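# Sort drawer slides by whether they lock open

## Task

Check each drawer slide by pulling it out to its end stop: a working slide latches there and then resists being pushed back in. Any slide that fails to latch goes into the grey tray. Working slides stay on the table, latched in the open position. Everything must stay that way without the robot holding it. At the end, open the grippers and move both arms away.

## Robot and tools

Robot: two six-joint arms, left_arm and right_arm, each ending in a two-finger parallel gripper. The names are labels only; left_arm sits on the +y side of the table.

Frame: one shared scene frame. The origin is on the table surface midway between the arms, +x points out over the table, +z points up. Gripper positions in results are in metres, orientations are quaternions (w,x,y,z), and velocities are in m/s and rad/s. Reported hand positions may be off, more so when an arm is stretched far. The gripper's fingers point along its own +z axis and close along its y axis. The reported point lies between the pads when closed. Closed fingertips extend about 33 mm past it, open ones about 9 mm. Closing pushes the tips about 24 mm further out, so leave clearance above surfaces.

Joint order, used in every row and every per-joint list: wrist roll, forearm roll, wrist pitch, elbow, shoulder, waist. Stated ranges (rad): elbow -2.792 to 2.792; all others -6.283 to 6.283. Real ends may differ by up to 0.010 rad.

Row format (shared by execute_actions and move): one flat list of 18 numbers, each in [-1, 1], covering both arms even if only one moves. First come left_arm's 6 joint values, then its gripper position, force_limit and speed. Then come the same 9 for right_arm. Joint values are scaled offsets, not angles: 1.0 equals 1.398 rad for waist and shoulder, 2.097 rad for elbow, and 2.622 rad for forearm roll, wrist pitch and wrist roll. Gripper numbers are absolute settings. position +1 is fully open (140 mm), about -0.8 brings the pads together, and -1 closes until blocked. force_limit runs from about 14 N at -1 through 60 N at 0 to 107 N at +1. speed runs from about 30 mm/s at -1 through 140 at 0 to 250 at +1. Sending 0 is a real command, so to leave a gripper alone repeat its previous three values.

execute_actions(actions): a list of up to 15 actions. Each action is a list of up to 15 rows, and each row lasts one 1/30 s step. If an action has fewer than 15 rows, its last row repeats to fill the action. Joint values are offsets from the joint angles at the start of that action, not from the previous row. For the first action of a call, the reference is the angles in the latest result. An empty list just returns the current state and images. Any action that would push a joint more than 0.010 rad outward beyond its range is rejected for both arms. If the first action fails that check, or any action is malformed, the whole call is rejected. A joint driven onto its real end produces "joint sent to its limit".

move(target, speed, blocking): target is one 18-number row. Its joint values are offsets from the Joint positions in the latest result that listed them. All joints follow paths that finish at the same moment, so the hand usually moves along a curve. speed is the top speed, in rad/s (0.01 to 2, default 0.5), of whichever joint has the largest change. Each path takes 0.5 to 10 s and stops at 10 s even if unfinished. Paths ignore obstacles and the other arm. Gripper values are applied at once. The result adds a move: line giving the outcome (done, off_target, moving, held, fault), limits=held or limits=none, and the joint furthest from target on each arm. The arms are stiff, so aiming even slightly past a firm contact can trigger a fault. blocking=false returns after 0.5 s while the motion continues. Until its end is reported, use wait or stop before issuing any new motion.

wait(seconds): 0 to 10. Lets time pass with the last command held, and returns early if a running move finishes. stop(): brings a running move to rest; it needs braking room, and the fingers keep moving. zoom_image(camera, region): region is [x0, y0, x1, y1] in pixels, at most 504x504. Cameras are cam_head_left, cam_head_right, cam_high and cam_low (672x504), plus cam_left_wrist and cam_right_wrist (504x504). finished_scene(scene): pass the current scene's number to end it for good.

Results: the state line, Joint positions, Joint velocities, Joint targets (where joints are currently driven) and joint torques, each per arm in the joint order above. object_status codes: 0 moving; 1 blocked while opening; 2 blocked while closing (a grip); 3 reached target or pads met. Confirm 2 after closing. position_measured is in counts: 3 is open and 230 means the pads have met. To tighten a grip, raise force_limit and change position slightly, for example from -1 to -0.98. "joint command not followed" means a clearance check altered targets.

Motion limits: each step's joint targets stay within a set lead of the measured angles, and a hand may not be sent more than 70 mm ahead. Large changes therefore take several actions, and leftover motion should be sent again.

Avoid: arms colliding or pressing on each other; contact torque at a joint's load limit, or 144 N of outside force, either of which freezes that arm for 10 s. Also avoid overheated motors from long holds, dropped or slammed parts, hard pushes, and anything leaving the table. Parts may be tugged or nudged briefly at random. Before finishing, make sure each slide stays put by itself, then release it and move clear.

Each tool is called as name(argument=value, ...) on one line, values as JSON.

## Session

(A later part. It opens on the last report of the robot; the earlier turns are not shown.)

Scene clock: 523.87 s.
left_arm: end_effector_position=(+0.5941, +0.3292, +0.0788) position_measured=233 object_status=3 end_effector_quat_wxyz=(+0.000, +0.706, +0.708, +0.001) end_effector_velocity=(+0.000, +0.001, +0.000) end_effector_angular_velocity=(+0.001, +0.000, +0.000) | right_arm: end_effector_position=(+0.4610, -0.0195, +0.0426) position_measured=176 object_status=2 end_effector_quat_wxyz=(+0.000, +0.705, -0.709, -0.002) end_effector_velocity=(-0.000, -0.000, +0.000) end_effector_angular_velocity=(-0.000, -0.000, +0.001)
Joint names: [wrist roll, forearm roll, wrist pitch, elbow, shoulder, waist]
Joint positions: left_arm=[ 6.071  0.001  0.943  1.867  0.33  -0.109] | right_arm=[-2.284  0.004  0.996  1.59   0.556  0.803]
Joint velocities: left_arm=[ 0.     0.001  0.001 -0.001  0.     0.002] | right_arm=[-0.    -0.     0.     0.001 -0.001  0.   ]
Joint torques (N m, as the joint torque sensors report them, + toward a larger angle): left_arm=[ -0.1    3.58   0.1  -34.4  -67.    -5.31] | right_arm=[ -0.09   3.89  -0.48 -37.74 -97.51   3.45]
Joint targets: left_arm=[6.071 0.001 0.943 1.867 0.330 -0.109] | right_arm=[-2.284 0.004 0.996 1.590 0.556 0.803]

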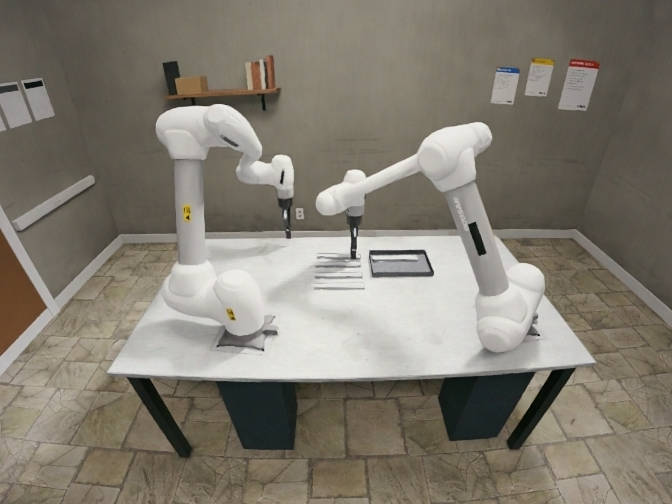

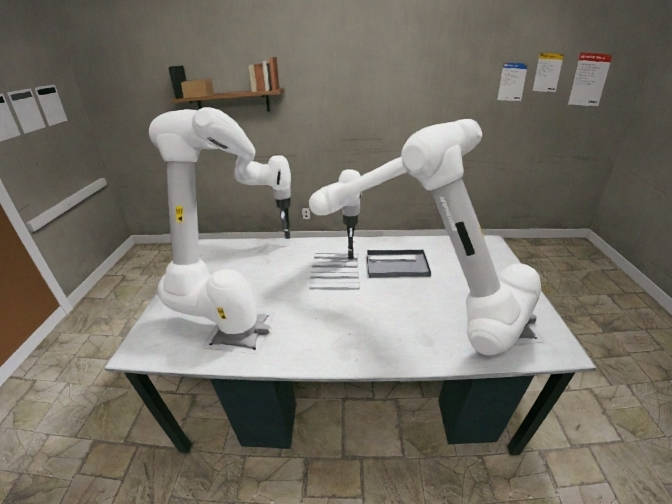

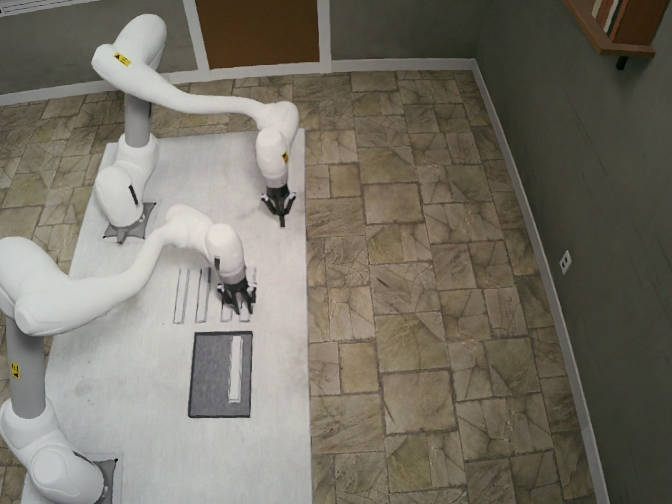

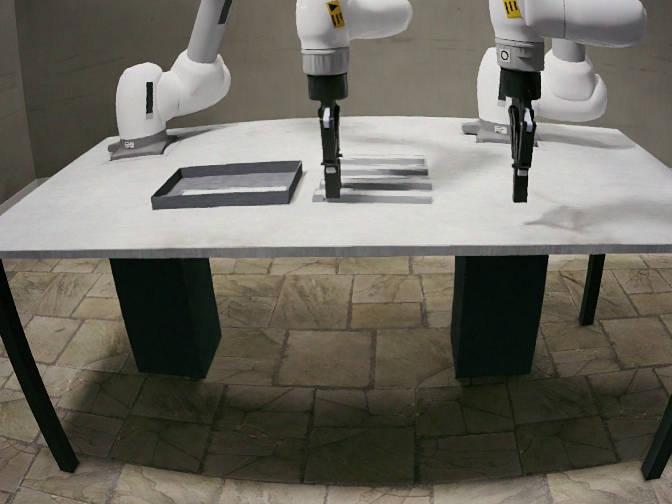

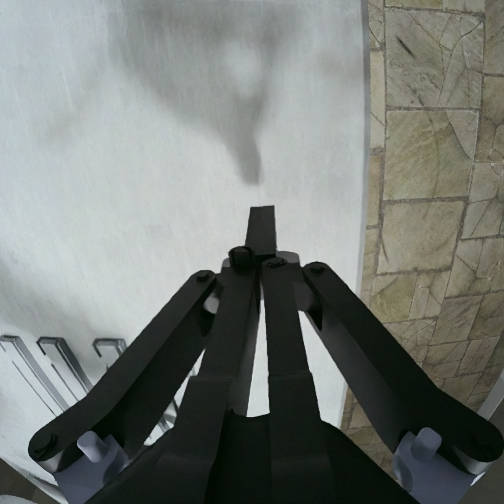

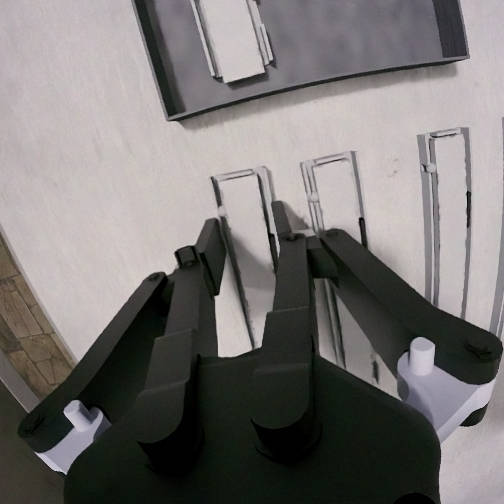

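move(target=[-0.1329,0,-0.0159,0.0638,-0.0648,-0.2494,-1,0,0, 0,0,0,0,0,0,-1,0.3,-0.7])

Scene clock: 536.37 s.
left_arm: end_effector_position=(+0.4618, +0.1508, +0.0753) position_measured=233 object_status=3 end_effector_quat_wxyz=(-0.000, +0.706, +0.708, +0.000) end_effector_velocity=(-0.000, -0.000, -0.001) end_effector_angular_velocity=(-0.000, +0.000, -0.000) | right_arm: end_effector_position=(+0.4610, -0.0195, +0.0426) position_measured=176 object_status=2 end_effector_quat_wxyz=(+0.000, +0.705, -0.709, -0.002) end_effector_velocity=(-0.001, +0.001, +0.000) end_effector_angular_velocity=(+0.000, -0.000, +0.001)
Joint names: [wrist roll, forearm roll, wrist pitch, elbow, shoulder, waist]
Joint positions: left_arm=[ 5.722  0.001  0.901  2.001  0.239 -0.458] | right_arm=[-2.284  0.004  0.996  1.59   0.556  0.803]
Joint velocities: left_arm=[-0.    -0.001 -0.001  0.001  0.001 -0.001] | right_arm=[ 0.     0.     0.    -0.    -0.     0.001]
Joint torques (N m, as the joint torque sensors report them, + toward a larger angle): left_arm=[ -0.17   3.26   0.07 -33.08 -56.34  -6.35] | right_arm=[ -0.14   3.86  -0.59 -37.91 -97.59   3.43]
Joint targets: left_arm=[5.722 0.001 0.901 2.001 0.239 -0.458] | right_arm=[-2.284 0.004 0.996 1.590 0.556 0.803]
move: done; limits=none; left_arm: farthest joint: the waist, 0.000 radians from its target (0.349 radians at the start); right_arm: farthest joint: the waist, 0.000 radians from its target (0.000 radians at the start)

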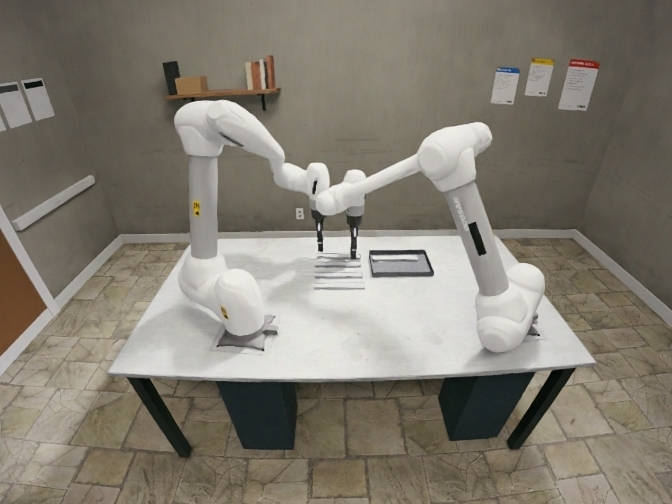

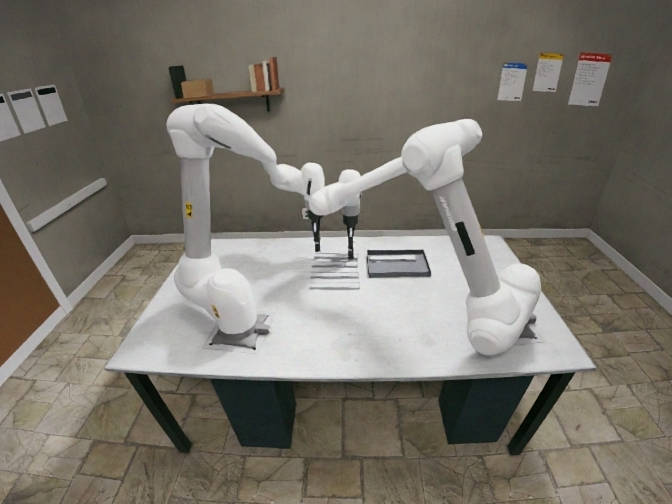

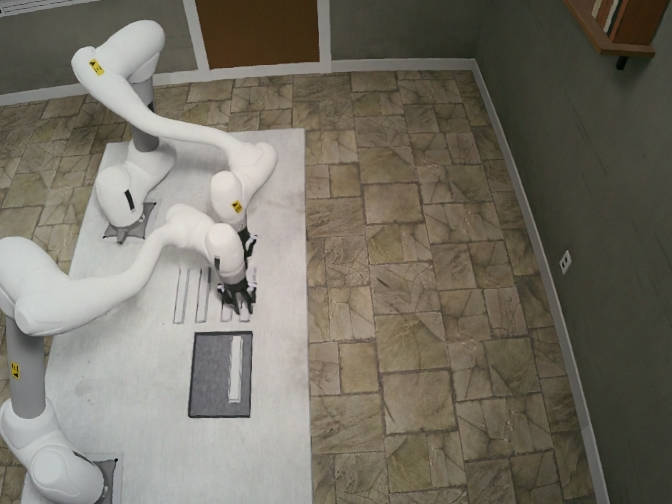

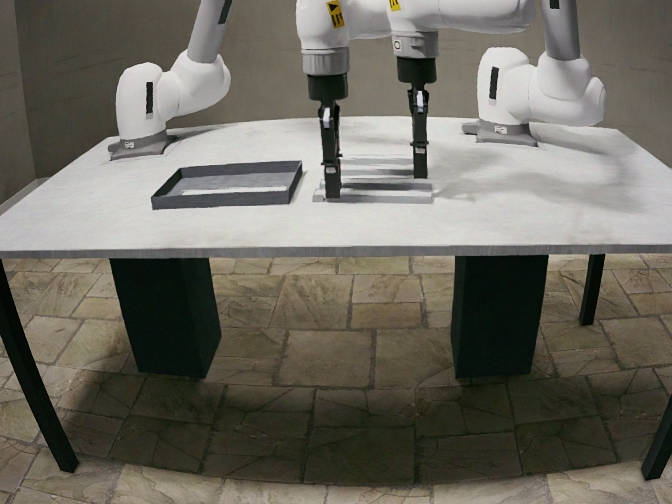

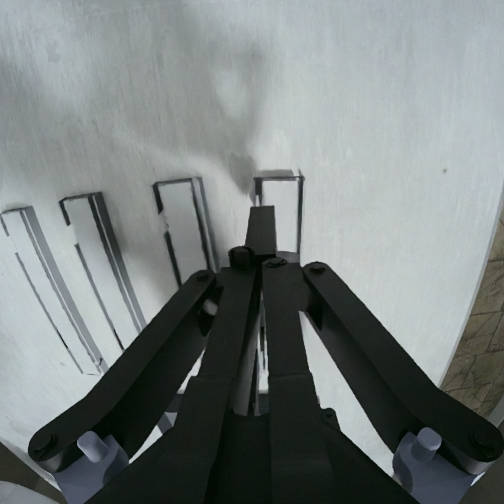

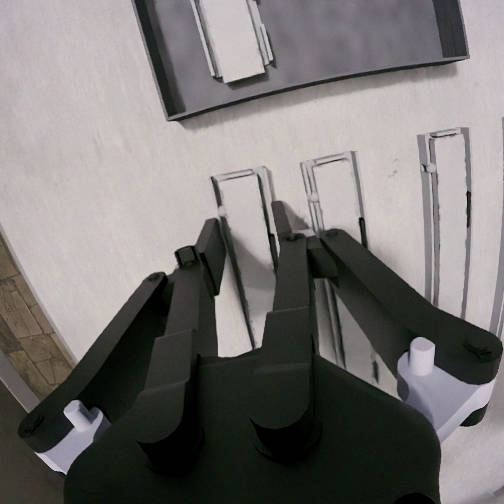

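move(target=[0.0034,0,0.0016,-0.0078,0.0087,0.0064,-1,0,0, 0,0,0,0,0,0,-1,0.3,-0.7])

move(target=[0,0,-0.0205,0.0103,0.023,0,-1,0,0, 0,0,0,0,0,0,-1,0.3,-0.7], speed=0.1)

Scene clock: 554.67 s.
left_arm: end_effector_position=(+0.4717, +0.1508, +0.0754) position_measured=233 object_status=3 end_effector_quat_wxyz=(-0.000, +0.706, +0.708, +0.000) end_effector_velocity=(+0.001, +0.001, +0.001) end_effector_angular_velocity=(+0.001, -0.002, -0.002) | right_arm: end_effector_position=(+0.4610, -0.0195, +0.0426) position_measured=176 object_status=2 end_effector_quat_wxyz=(+0.000, +0.705, -0.709, -0.002) end_effector_velocity=(-0.001, +0.001, +0.000) end_effector_angular_velocity=(+0.000, -0.000, +0.002)
Joint names: [wrist roll, forearm roll, wrist pitch, elbow, shoulder, waist]
Joint positions: left_arm=[ 5.731  0.001  0.906  1.985  0.252 -0.449] | right_arm=[-2.284  0.004  0.996  1.59   0.556  0.803]
Joint velocities: left_arm=[ 0.     0.003 -0.    -0.    -0.001  0.   ] | right_arm=[-0.    -0.    -0.     0.    -0.     0.002]
Joint torques (N m, as the joint torque sensors report them, + toward a larger angle): left_arm=[ -0.11   3.52   0.03 -33.14 -58.6   -4.2 ] | right_arm=[ -0.06   3.93  -0.58 -37.8  -99.14   4.31]
Joint targets: left_arm=[5.731 0.001 0.906 1.985 0.252 -0.449] | right_arm=[-2.284 0.004 0.996 1.590 0.556 0.803]
move: done; limits=none; left_arm: farthest joint: the waist, 0.000 radians from its target (0.009 radians at the start); right_arm: farthest joint: the waist, 0.000 radians from its target (0.000 radians at the start)

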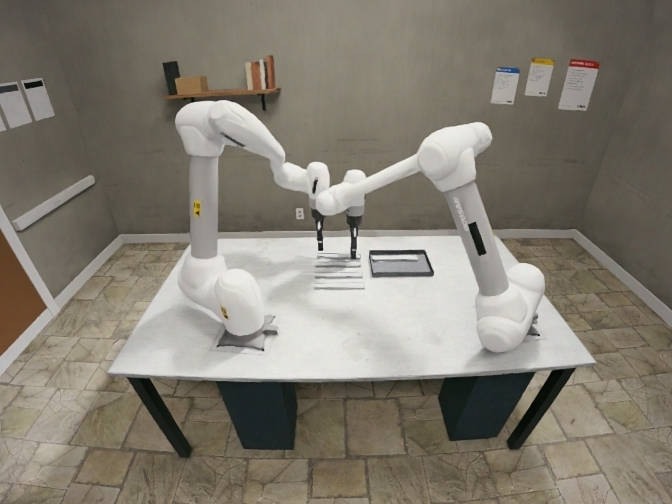

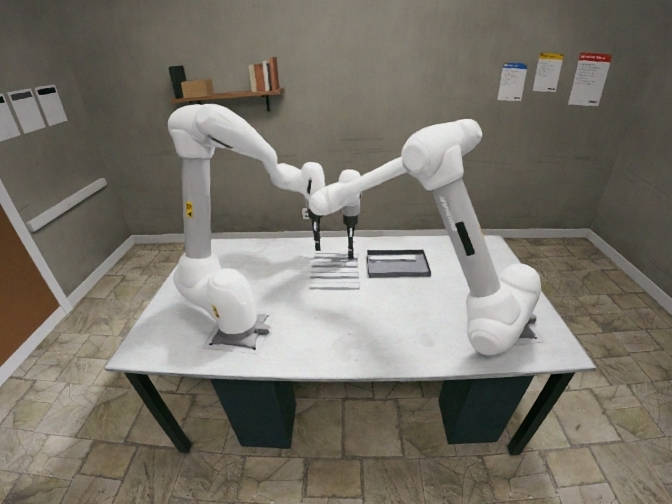

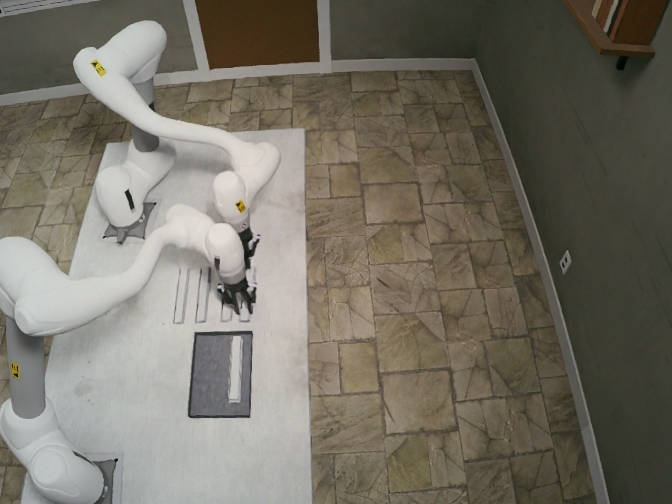

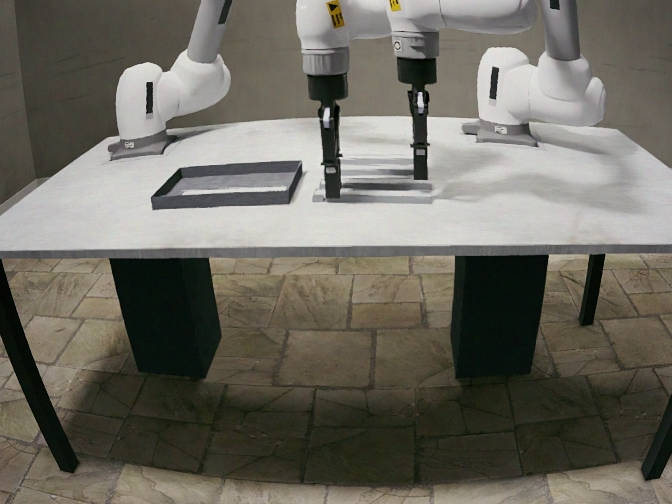

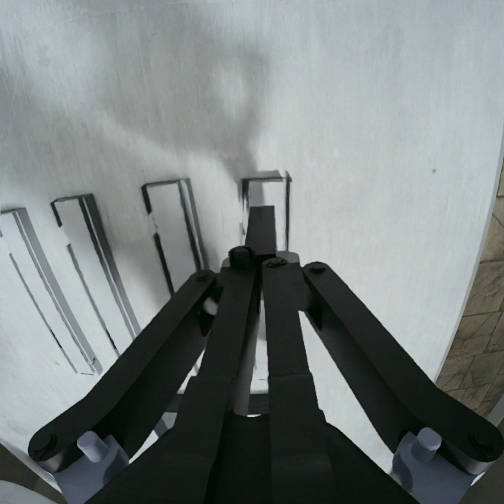

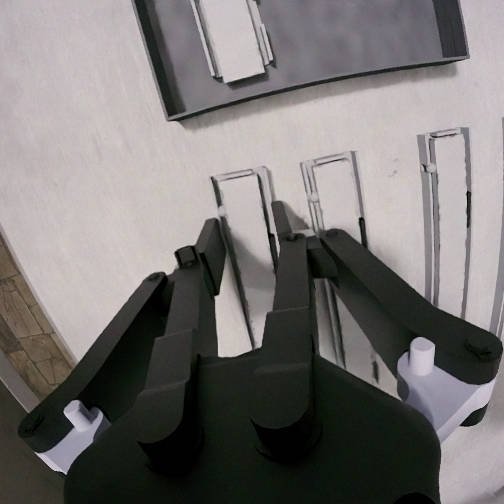

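Scene clock: 555.50 s.
left_arm: end_effector_position=(+0.4718, +0.1508, +0.0470) position_measured=233 object_status=3 end_effector_quat_wxyz=(-0.000, +0.706, +0.708, +0.000) end_effector_velocity=(-0.000, +0.000, -0.001) end_effector_angular_velocity=(+0.001, -0.001, -0.002) | right_arm: end_effector_position=(+0.4610, -0.0195, +0.0426) position_measured=176 object_status=2 end_effector_quat_wxyz=(+0.000, +0.705, -0.709, -0.002) end_effector_velocity=(+0.000, +0.000, +0.000) end_effector_angular_velocity=(+0.001, +0.000, -0.001)
Joint names: [wrist roll, forearm roll, wrist pitch, elbow, shoulder, waist]
Joint positions: left_arm=[ 5.731  0.001  0.852  2.006  0.284 -0.449] | right_arm=[-2.284  0.004  0.996  1.59   0.556  0.803]
Joint velocities: left_arm=[ 0.     0.002 -0.001  0.001  0.    -0.001] | right_arm=[ 0.     0.001 -0.    -0.    -0.    -0.   ]
Joint torques (N m, as the joint torque sensors report them, + toward a larger angle): left_arm=[ -0.05   3.24   0.21 -31.92 -60.47  -5.08] | right_arm=[  0.1    3.88  -0.5  -37.06 -98.25   3.77]
Joint targets: left_arm=[5.731 0.001 0.852 2.006 0.284 -0.449] | right_arm=[-2.284 0.004 0.996 1.590 0.556 0.803]
move: done; limits=none; left_arm: farthest joint: the waist, 0.000 radians from its target (0.000 radians at the start); right_arm: farthest joint: the waist, 0.000 radians from its target (0.000 radians at the start)

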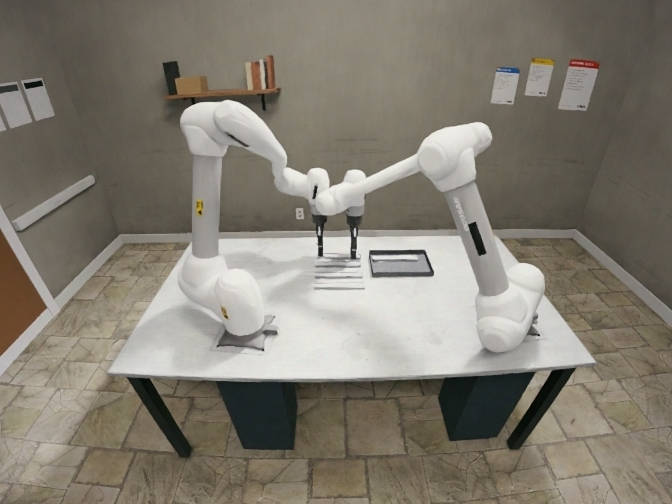

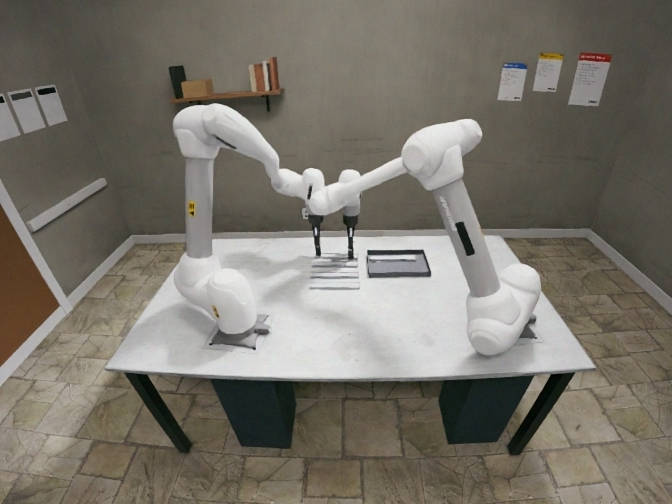

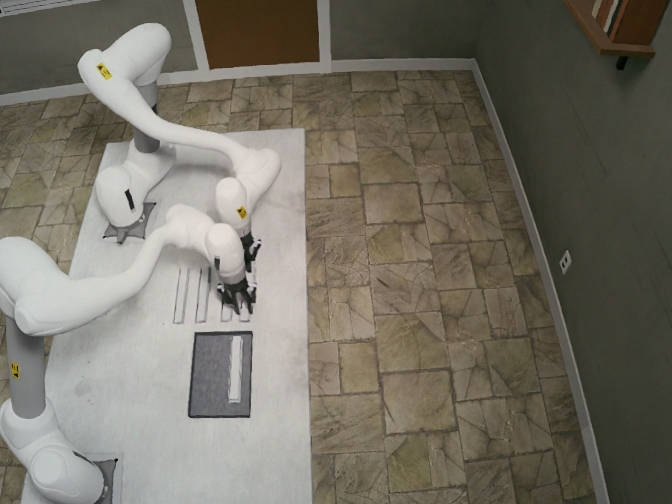

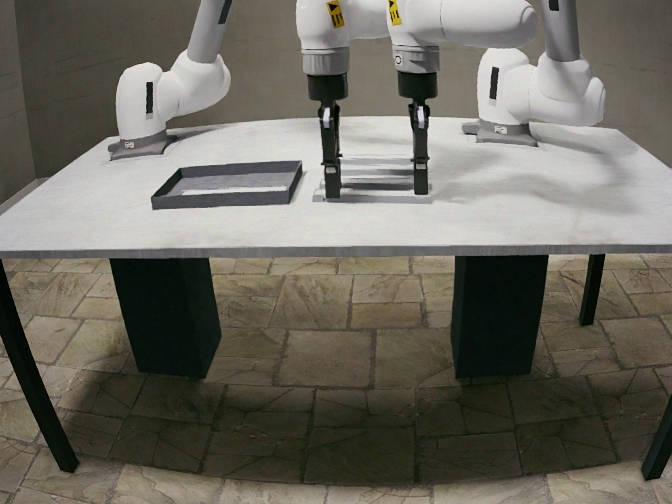

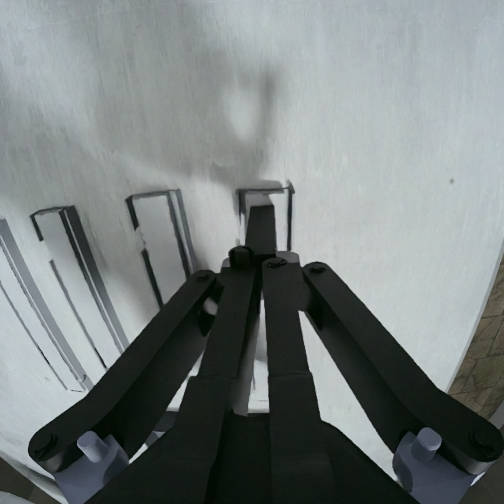

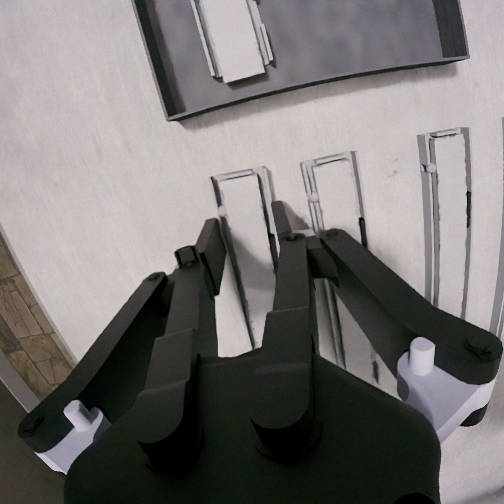

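move(target=[0,0,-0.0015,0.0007,0.0016,0,-1,0,0, 0,0,0,0,0,0,-1,0.3,-0.7], speed=0.02)

Scene clock: 562.67 s.
left_arm: end_effector_position=(+0.4718, +0.1507, +0.0450) position_measured=233 object_status=3 end_effector_quat_wxyz=(+0.000, +0.706, +0.708, +0.000) end_effector_velocity=(-0.001, +0.001, -0.000) end_effector_angular_velocity=(-0.000, +0.002, +0.003) | right_arm: end_effector_position=(+0.4610, -0.0195, +0.0426) position_measured=176 object_status=2 end_effector_quat_wxyz=(+0.000, +0.705, -0.709, -0.002) end_effector_velocity=(-0.000, -0.000, -0.001) end_effector_angular_velocity=(-0.000, +0.000, -0.000)
Joint names: [wrist roll, forearm roll, wrist pitch, elbow, shoulder, waist]
Joint positions: left_arm=[ 5.731  0.001  0.848  2.008  0.286 -0.449] | right_arm=[-2.284  0.004  0.996  1.59   0.556  0.803]
Joint velocities: left_arm=[-0.    -0.002  0.001  0.001 -0.     0.001] | right_arm=[-0.  0. -0.  0.  0. -0.]
Joint torques (N m, as the joint torque sensors report them, + toward a larger angle): left_arm=[ -0.03   3.27   0.09 -31.76 -60.63  -5.12] | right_arm=[  0.03   3.83  -0.64 -37.53 -98.35   2.68]
Joint targets: left_arm=[5.731 0.001 0.848 2.008 0.286 -0.449] | right_arm=[-2.284 0.004 0.996 1.590 0.556 0.803]
move: done; limits=none; left_arm: farthest joint: the waist, 0.000 radians from its target (0.000 radians at the start); right_arm: farthest joint: the waist, 0.000 radians from its target (0.000 radians at the start)

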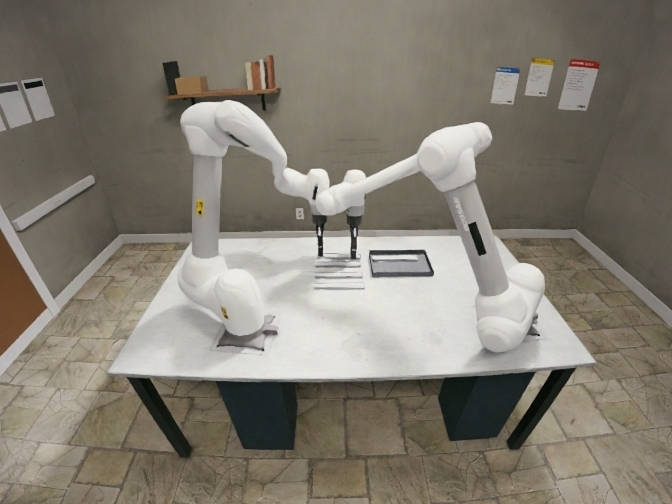

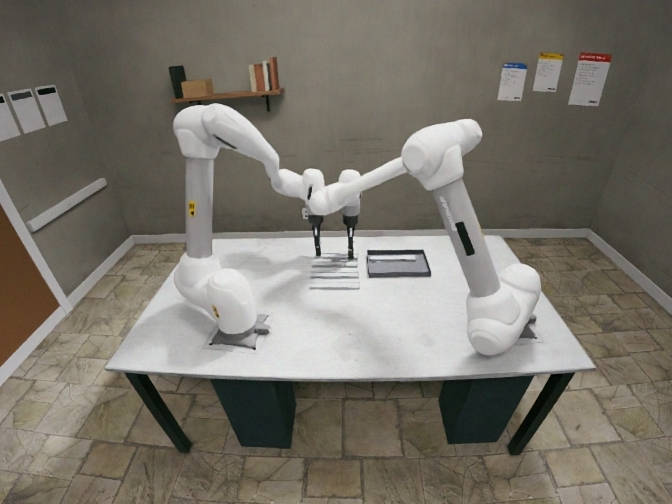

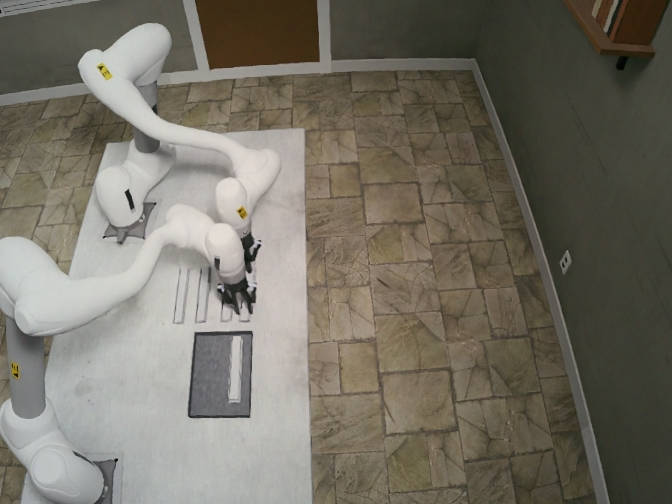

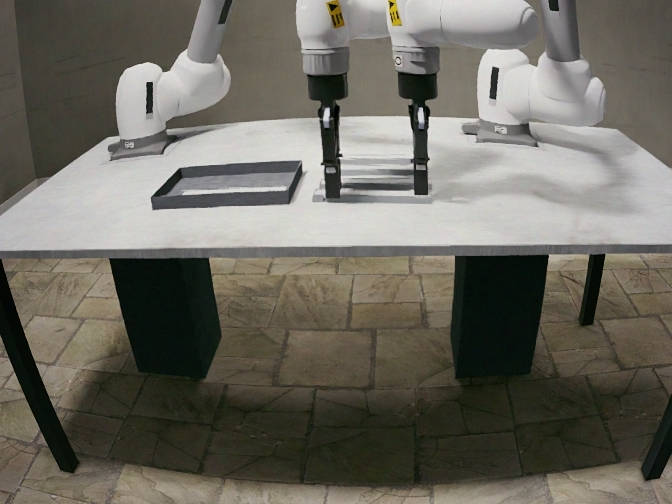

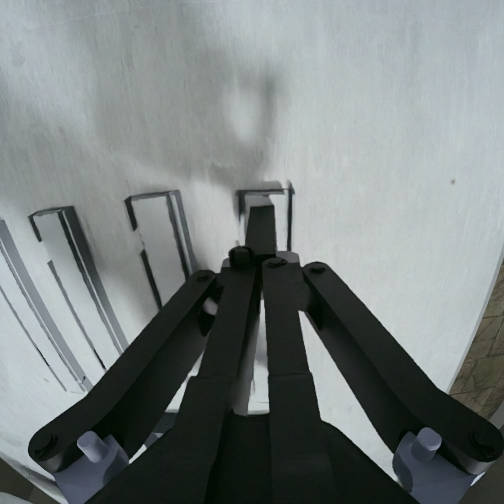

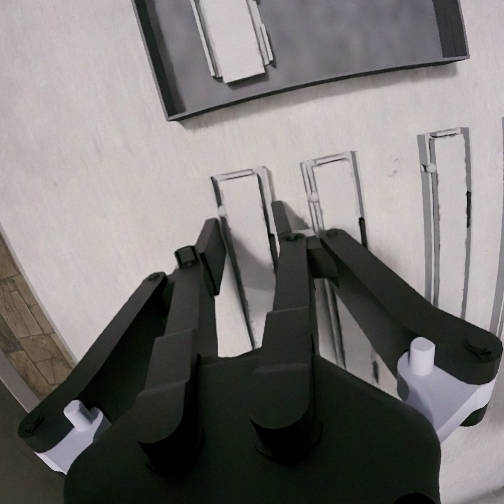

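move(target=[0,0,-0.0006,0.0003,0.0007,0,-1,0,0, 0,0,0,0,0,0,-1,0.3,-0.7], speed=0.02)

Scene clock: 567.37 s.
left_arm: end_effector_position=(+0.4718, +0.1507, +0.0443) position_measured=233 object_status=3 end_effector_quat_wxyz=(+0.000, +0.706, +0.708, +0.000) end_effector_velocity=(-0.001, -0.000, +0.000) end_effector_angular_velocity=(-0.000, +0.001, -0.000) | right_arm: end_effector_position=(+0.4610, -0.0194, +0.0426) position_measured=176 object_status=2 end_effector_quat_wxyz=(+0.000, +0.705, -0.709, -0.002) end_effector_velocity=(-0.000, -0.001, -0.001) end_effector_angular_velocity=(-0.001, +0.001, -0.000)
Joint names: [wrist roll, forearm roll, wrist pitch, elbow, shoulder, waist]
Joint positions: left_arm=[ 5.731  0.001  0.846  2.008  0.287 -0.449] | right_arm=[-2.284  0.004  0.996  1.59   0.556  0.803]
Joint velocities: left_arm=[-0.    -0.     0.001  0.001 -0.001 -0.001] | right_arm=[-0.    -0.    -0.     0.001  0.001 -0.001]
Joint torques (N m, as the joint torque sensors report them, + toward a larger angle): left_arm=[ -0.14   3.34  -3.37 -22.01 -39.23  -6.76] | right_arm=[  -0.27    3.81    0.55  -38.45 -102.4     3.53]
Joint targets: left_arm=[5.731 0.001 0.846 2.008 0.287 -0.449] | right_arm=[-2.284 0.004 0.996 1.590 0.556 0.803]
move: done; limits=none; left_arm: farthest joint: the waist, 0.000 radians from its target (0.000 radians at the start); right_arm: farthest joint: the waist, 0.000 radians from its target (0.000 radians at the start)

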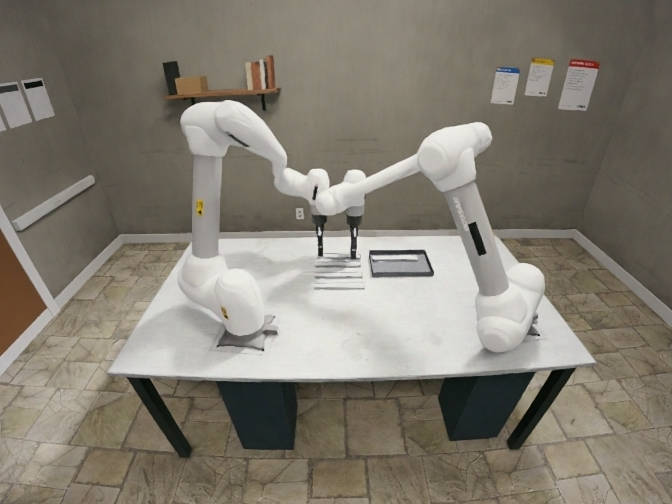

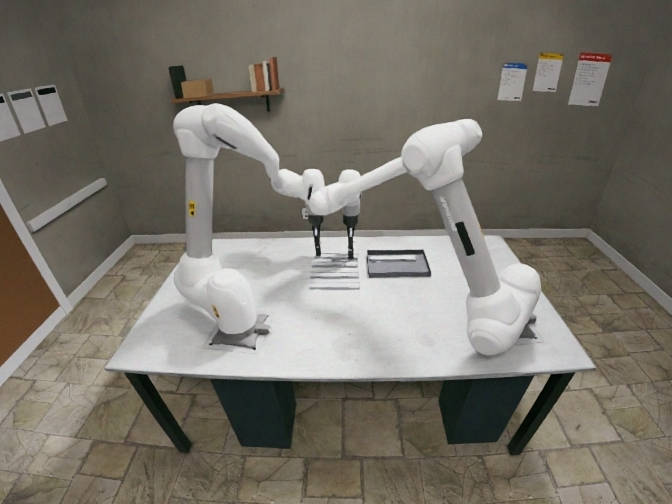

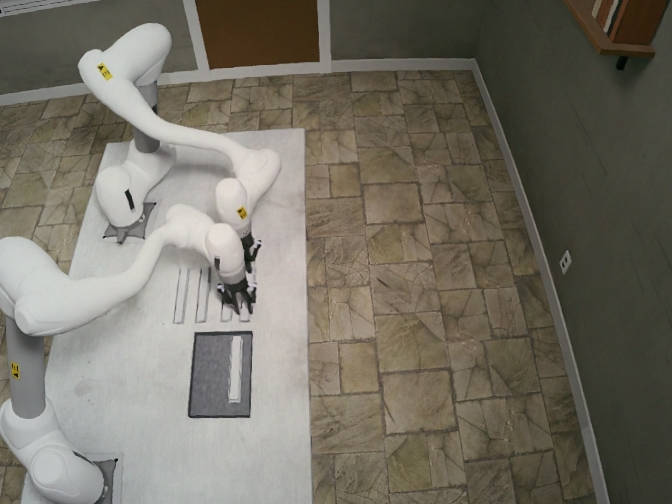

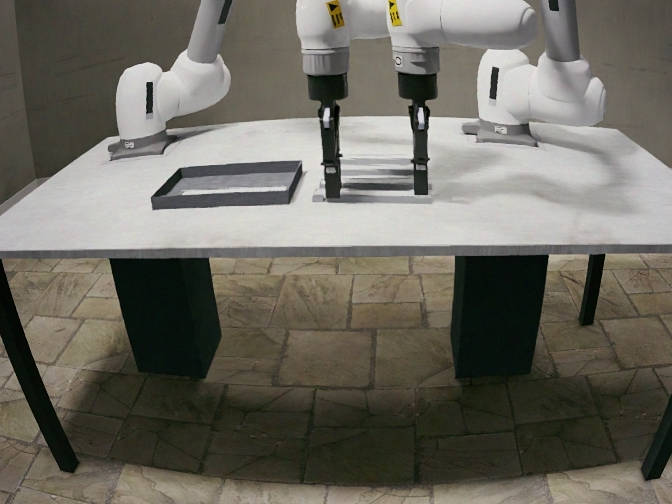

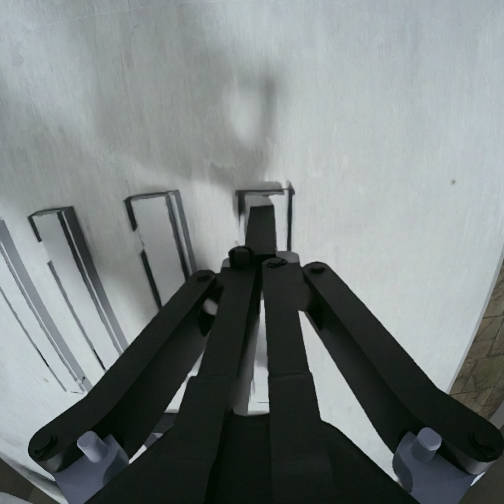

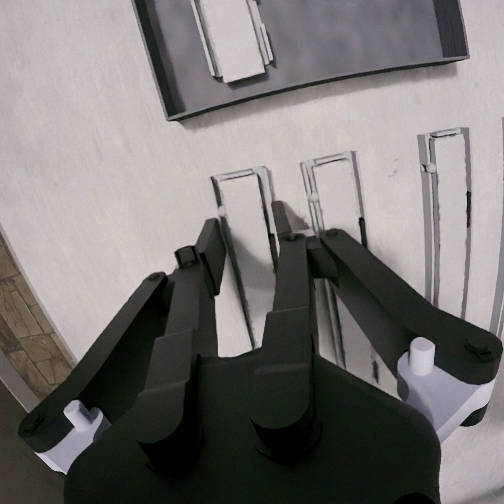

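move(target=[0.0265,0,-0.0036,0.0155,-0.0165,0.0497,-1,0,0, 0,0,0,0,0,0,-1,0.3,-0.7], speed=0.05)

Scene clock: 578.07 s.
left_arm: end_effector_position=(+0.4747, +0.1958, +0.0442) position_measured=233 object_status=3 end_effector_quat_wxyz=(+0.000, +0.706, +0.708, +0.000) end_effector_velocity=(-0.001, +0.001, -0.000) end_effector_angular_velocity=(+0.001, +0.002, +0.001) | right_arm: end_effector_position=(+0.4610, -0.0194, +0.0426) position_measured=176 object_status=2 end_effector_quat_wxyz=(+0.000, +0.705, -0.709, -0.002) end_effector_velocity=(+0.000, -0.001, -0.001) end_effector_angular_velocity=(-0.001, +0.001, -0.001)
Joint names: [wrist roll, forearm roll, wrist pitch, elbow, shoulder, waist]
Joint positions: left_arm=[ 5.801  0.001  0.837  2.041  0.264 -0.379] | right_arm=[-2.284  0.004  0.996  1.59   0.556  0.803]
Joint velocities: left_arm=[-0.    -0.     0.001  0.001  0.     0.001] | right_arm=[ 0.     0.     0.     0.     0.001 -0.001]
Joint torques (N m, as the joint torque sensors report them, + toward a larger angle): left_arm=[ -0.17   3.71   0.35 -20.04 -44.53  -4.53] | right_arm=[ -0.23   3.8   -0.15 -35.68 -95.21   3.51]
Joint targets: left_arm=[5.801 0.001 0.837 2.041 0.264 -0.379] | right_arm=[-2.284 0.004 0.996 1.590 0.556 0.803]
move: done; limits=none; left_arm: farthest joint: the waist, 0.000 radians from its target (0.069 radians at the start); right_arm: farthest joint: the waist, 0.000 radians from its target (0.000 radians at the start)

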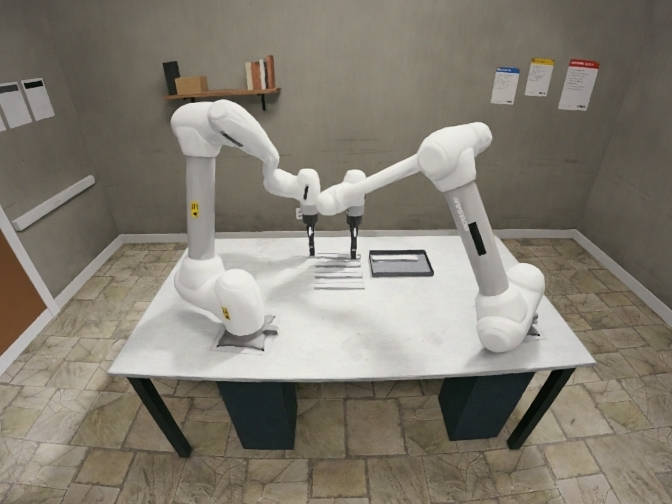

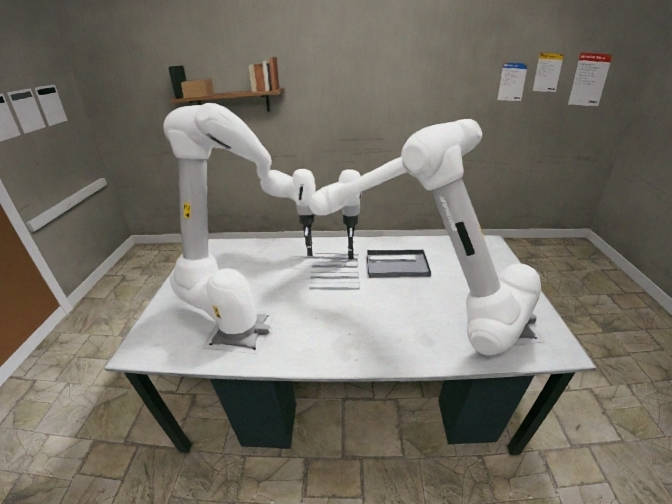

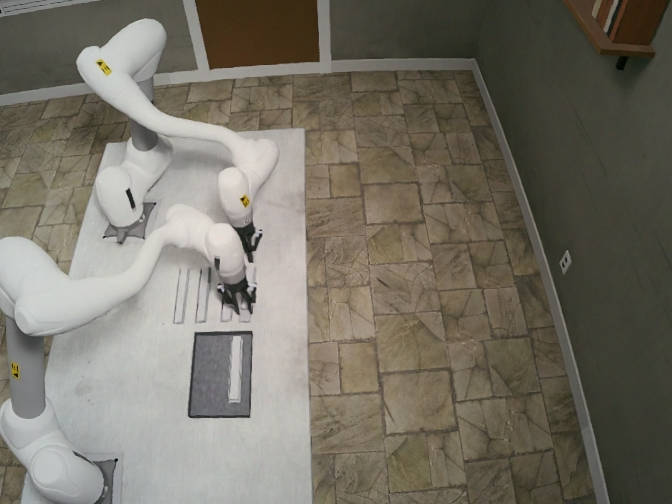

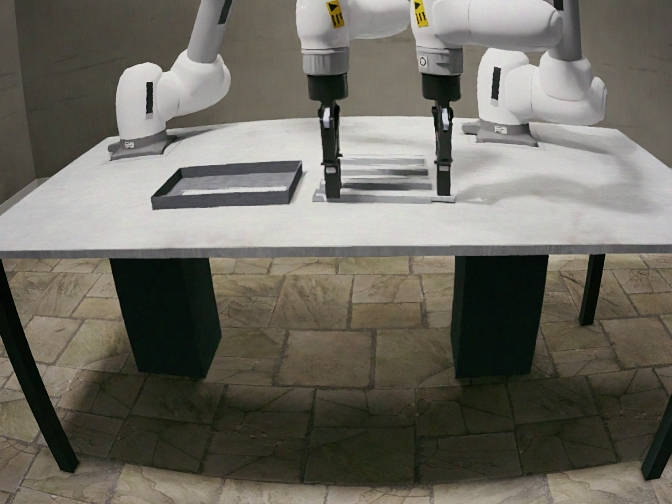

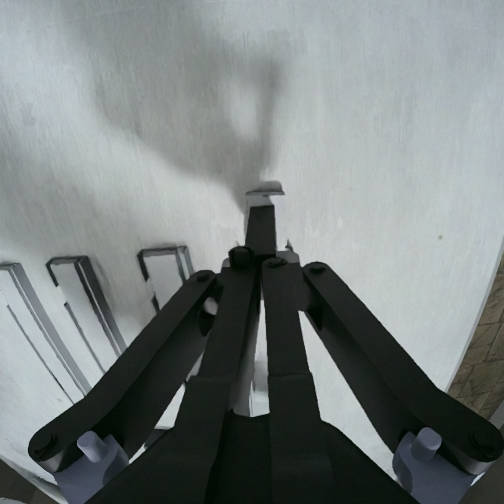

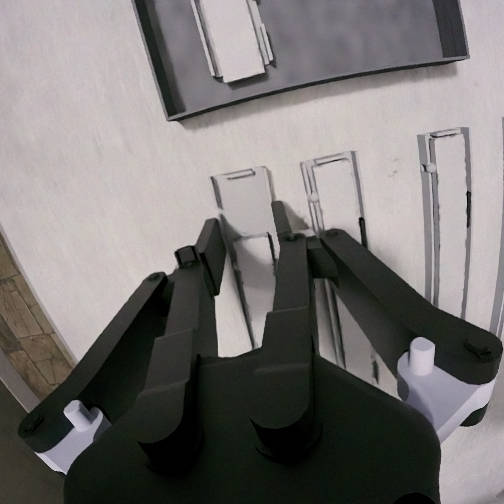

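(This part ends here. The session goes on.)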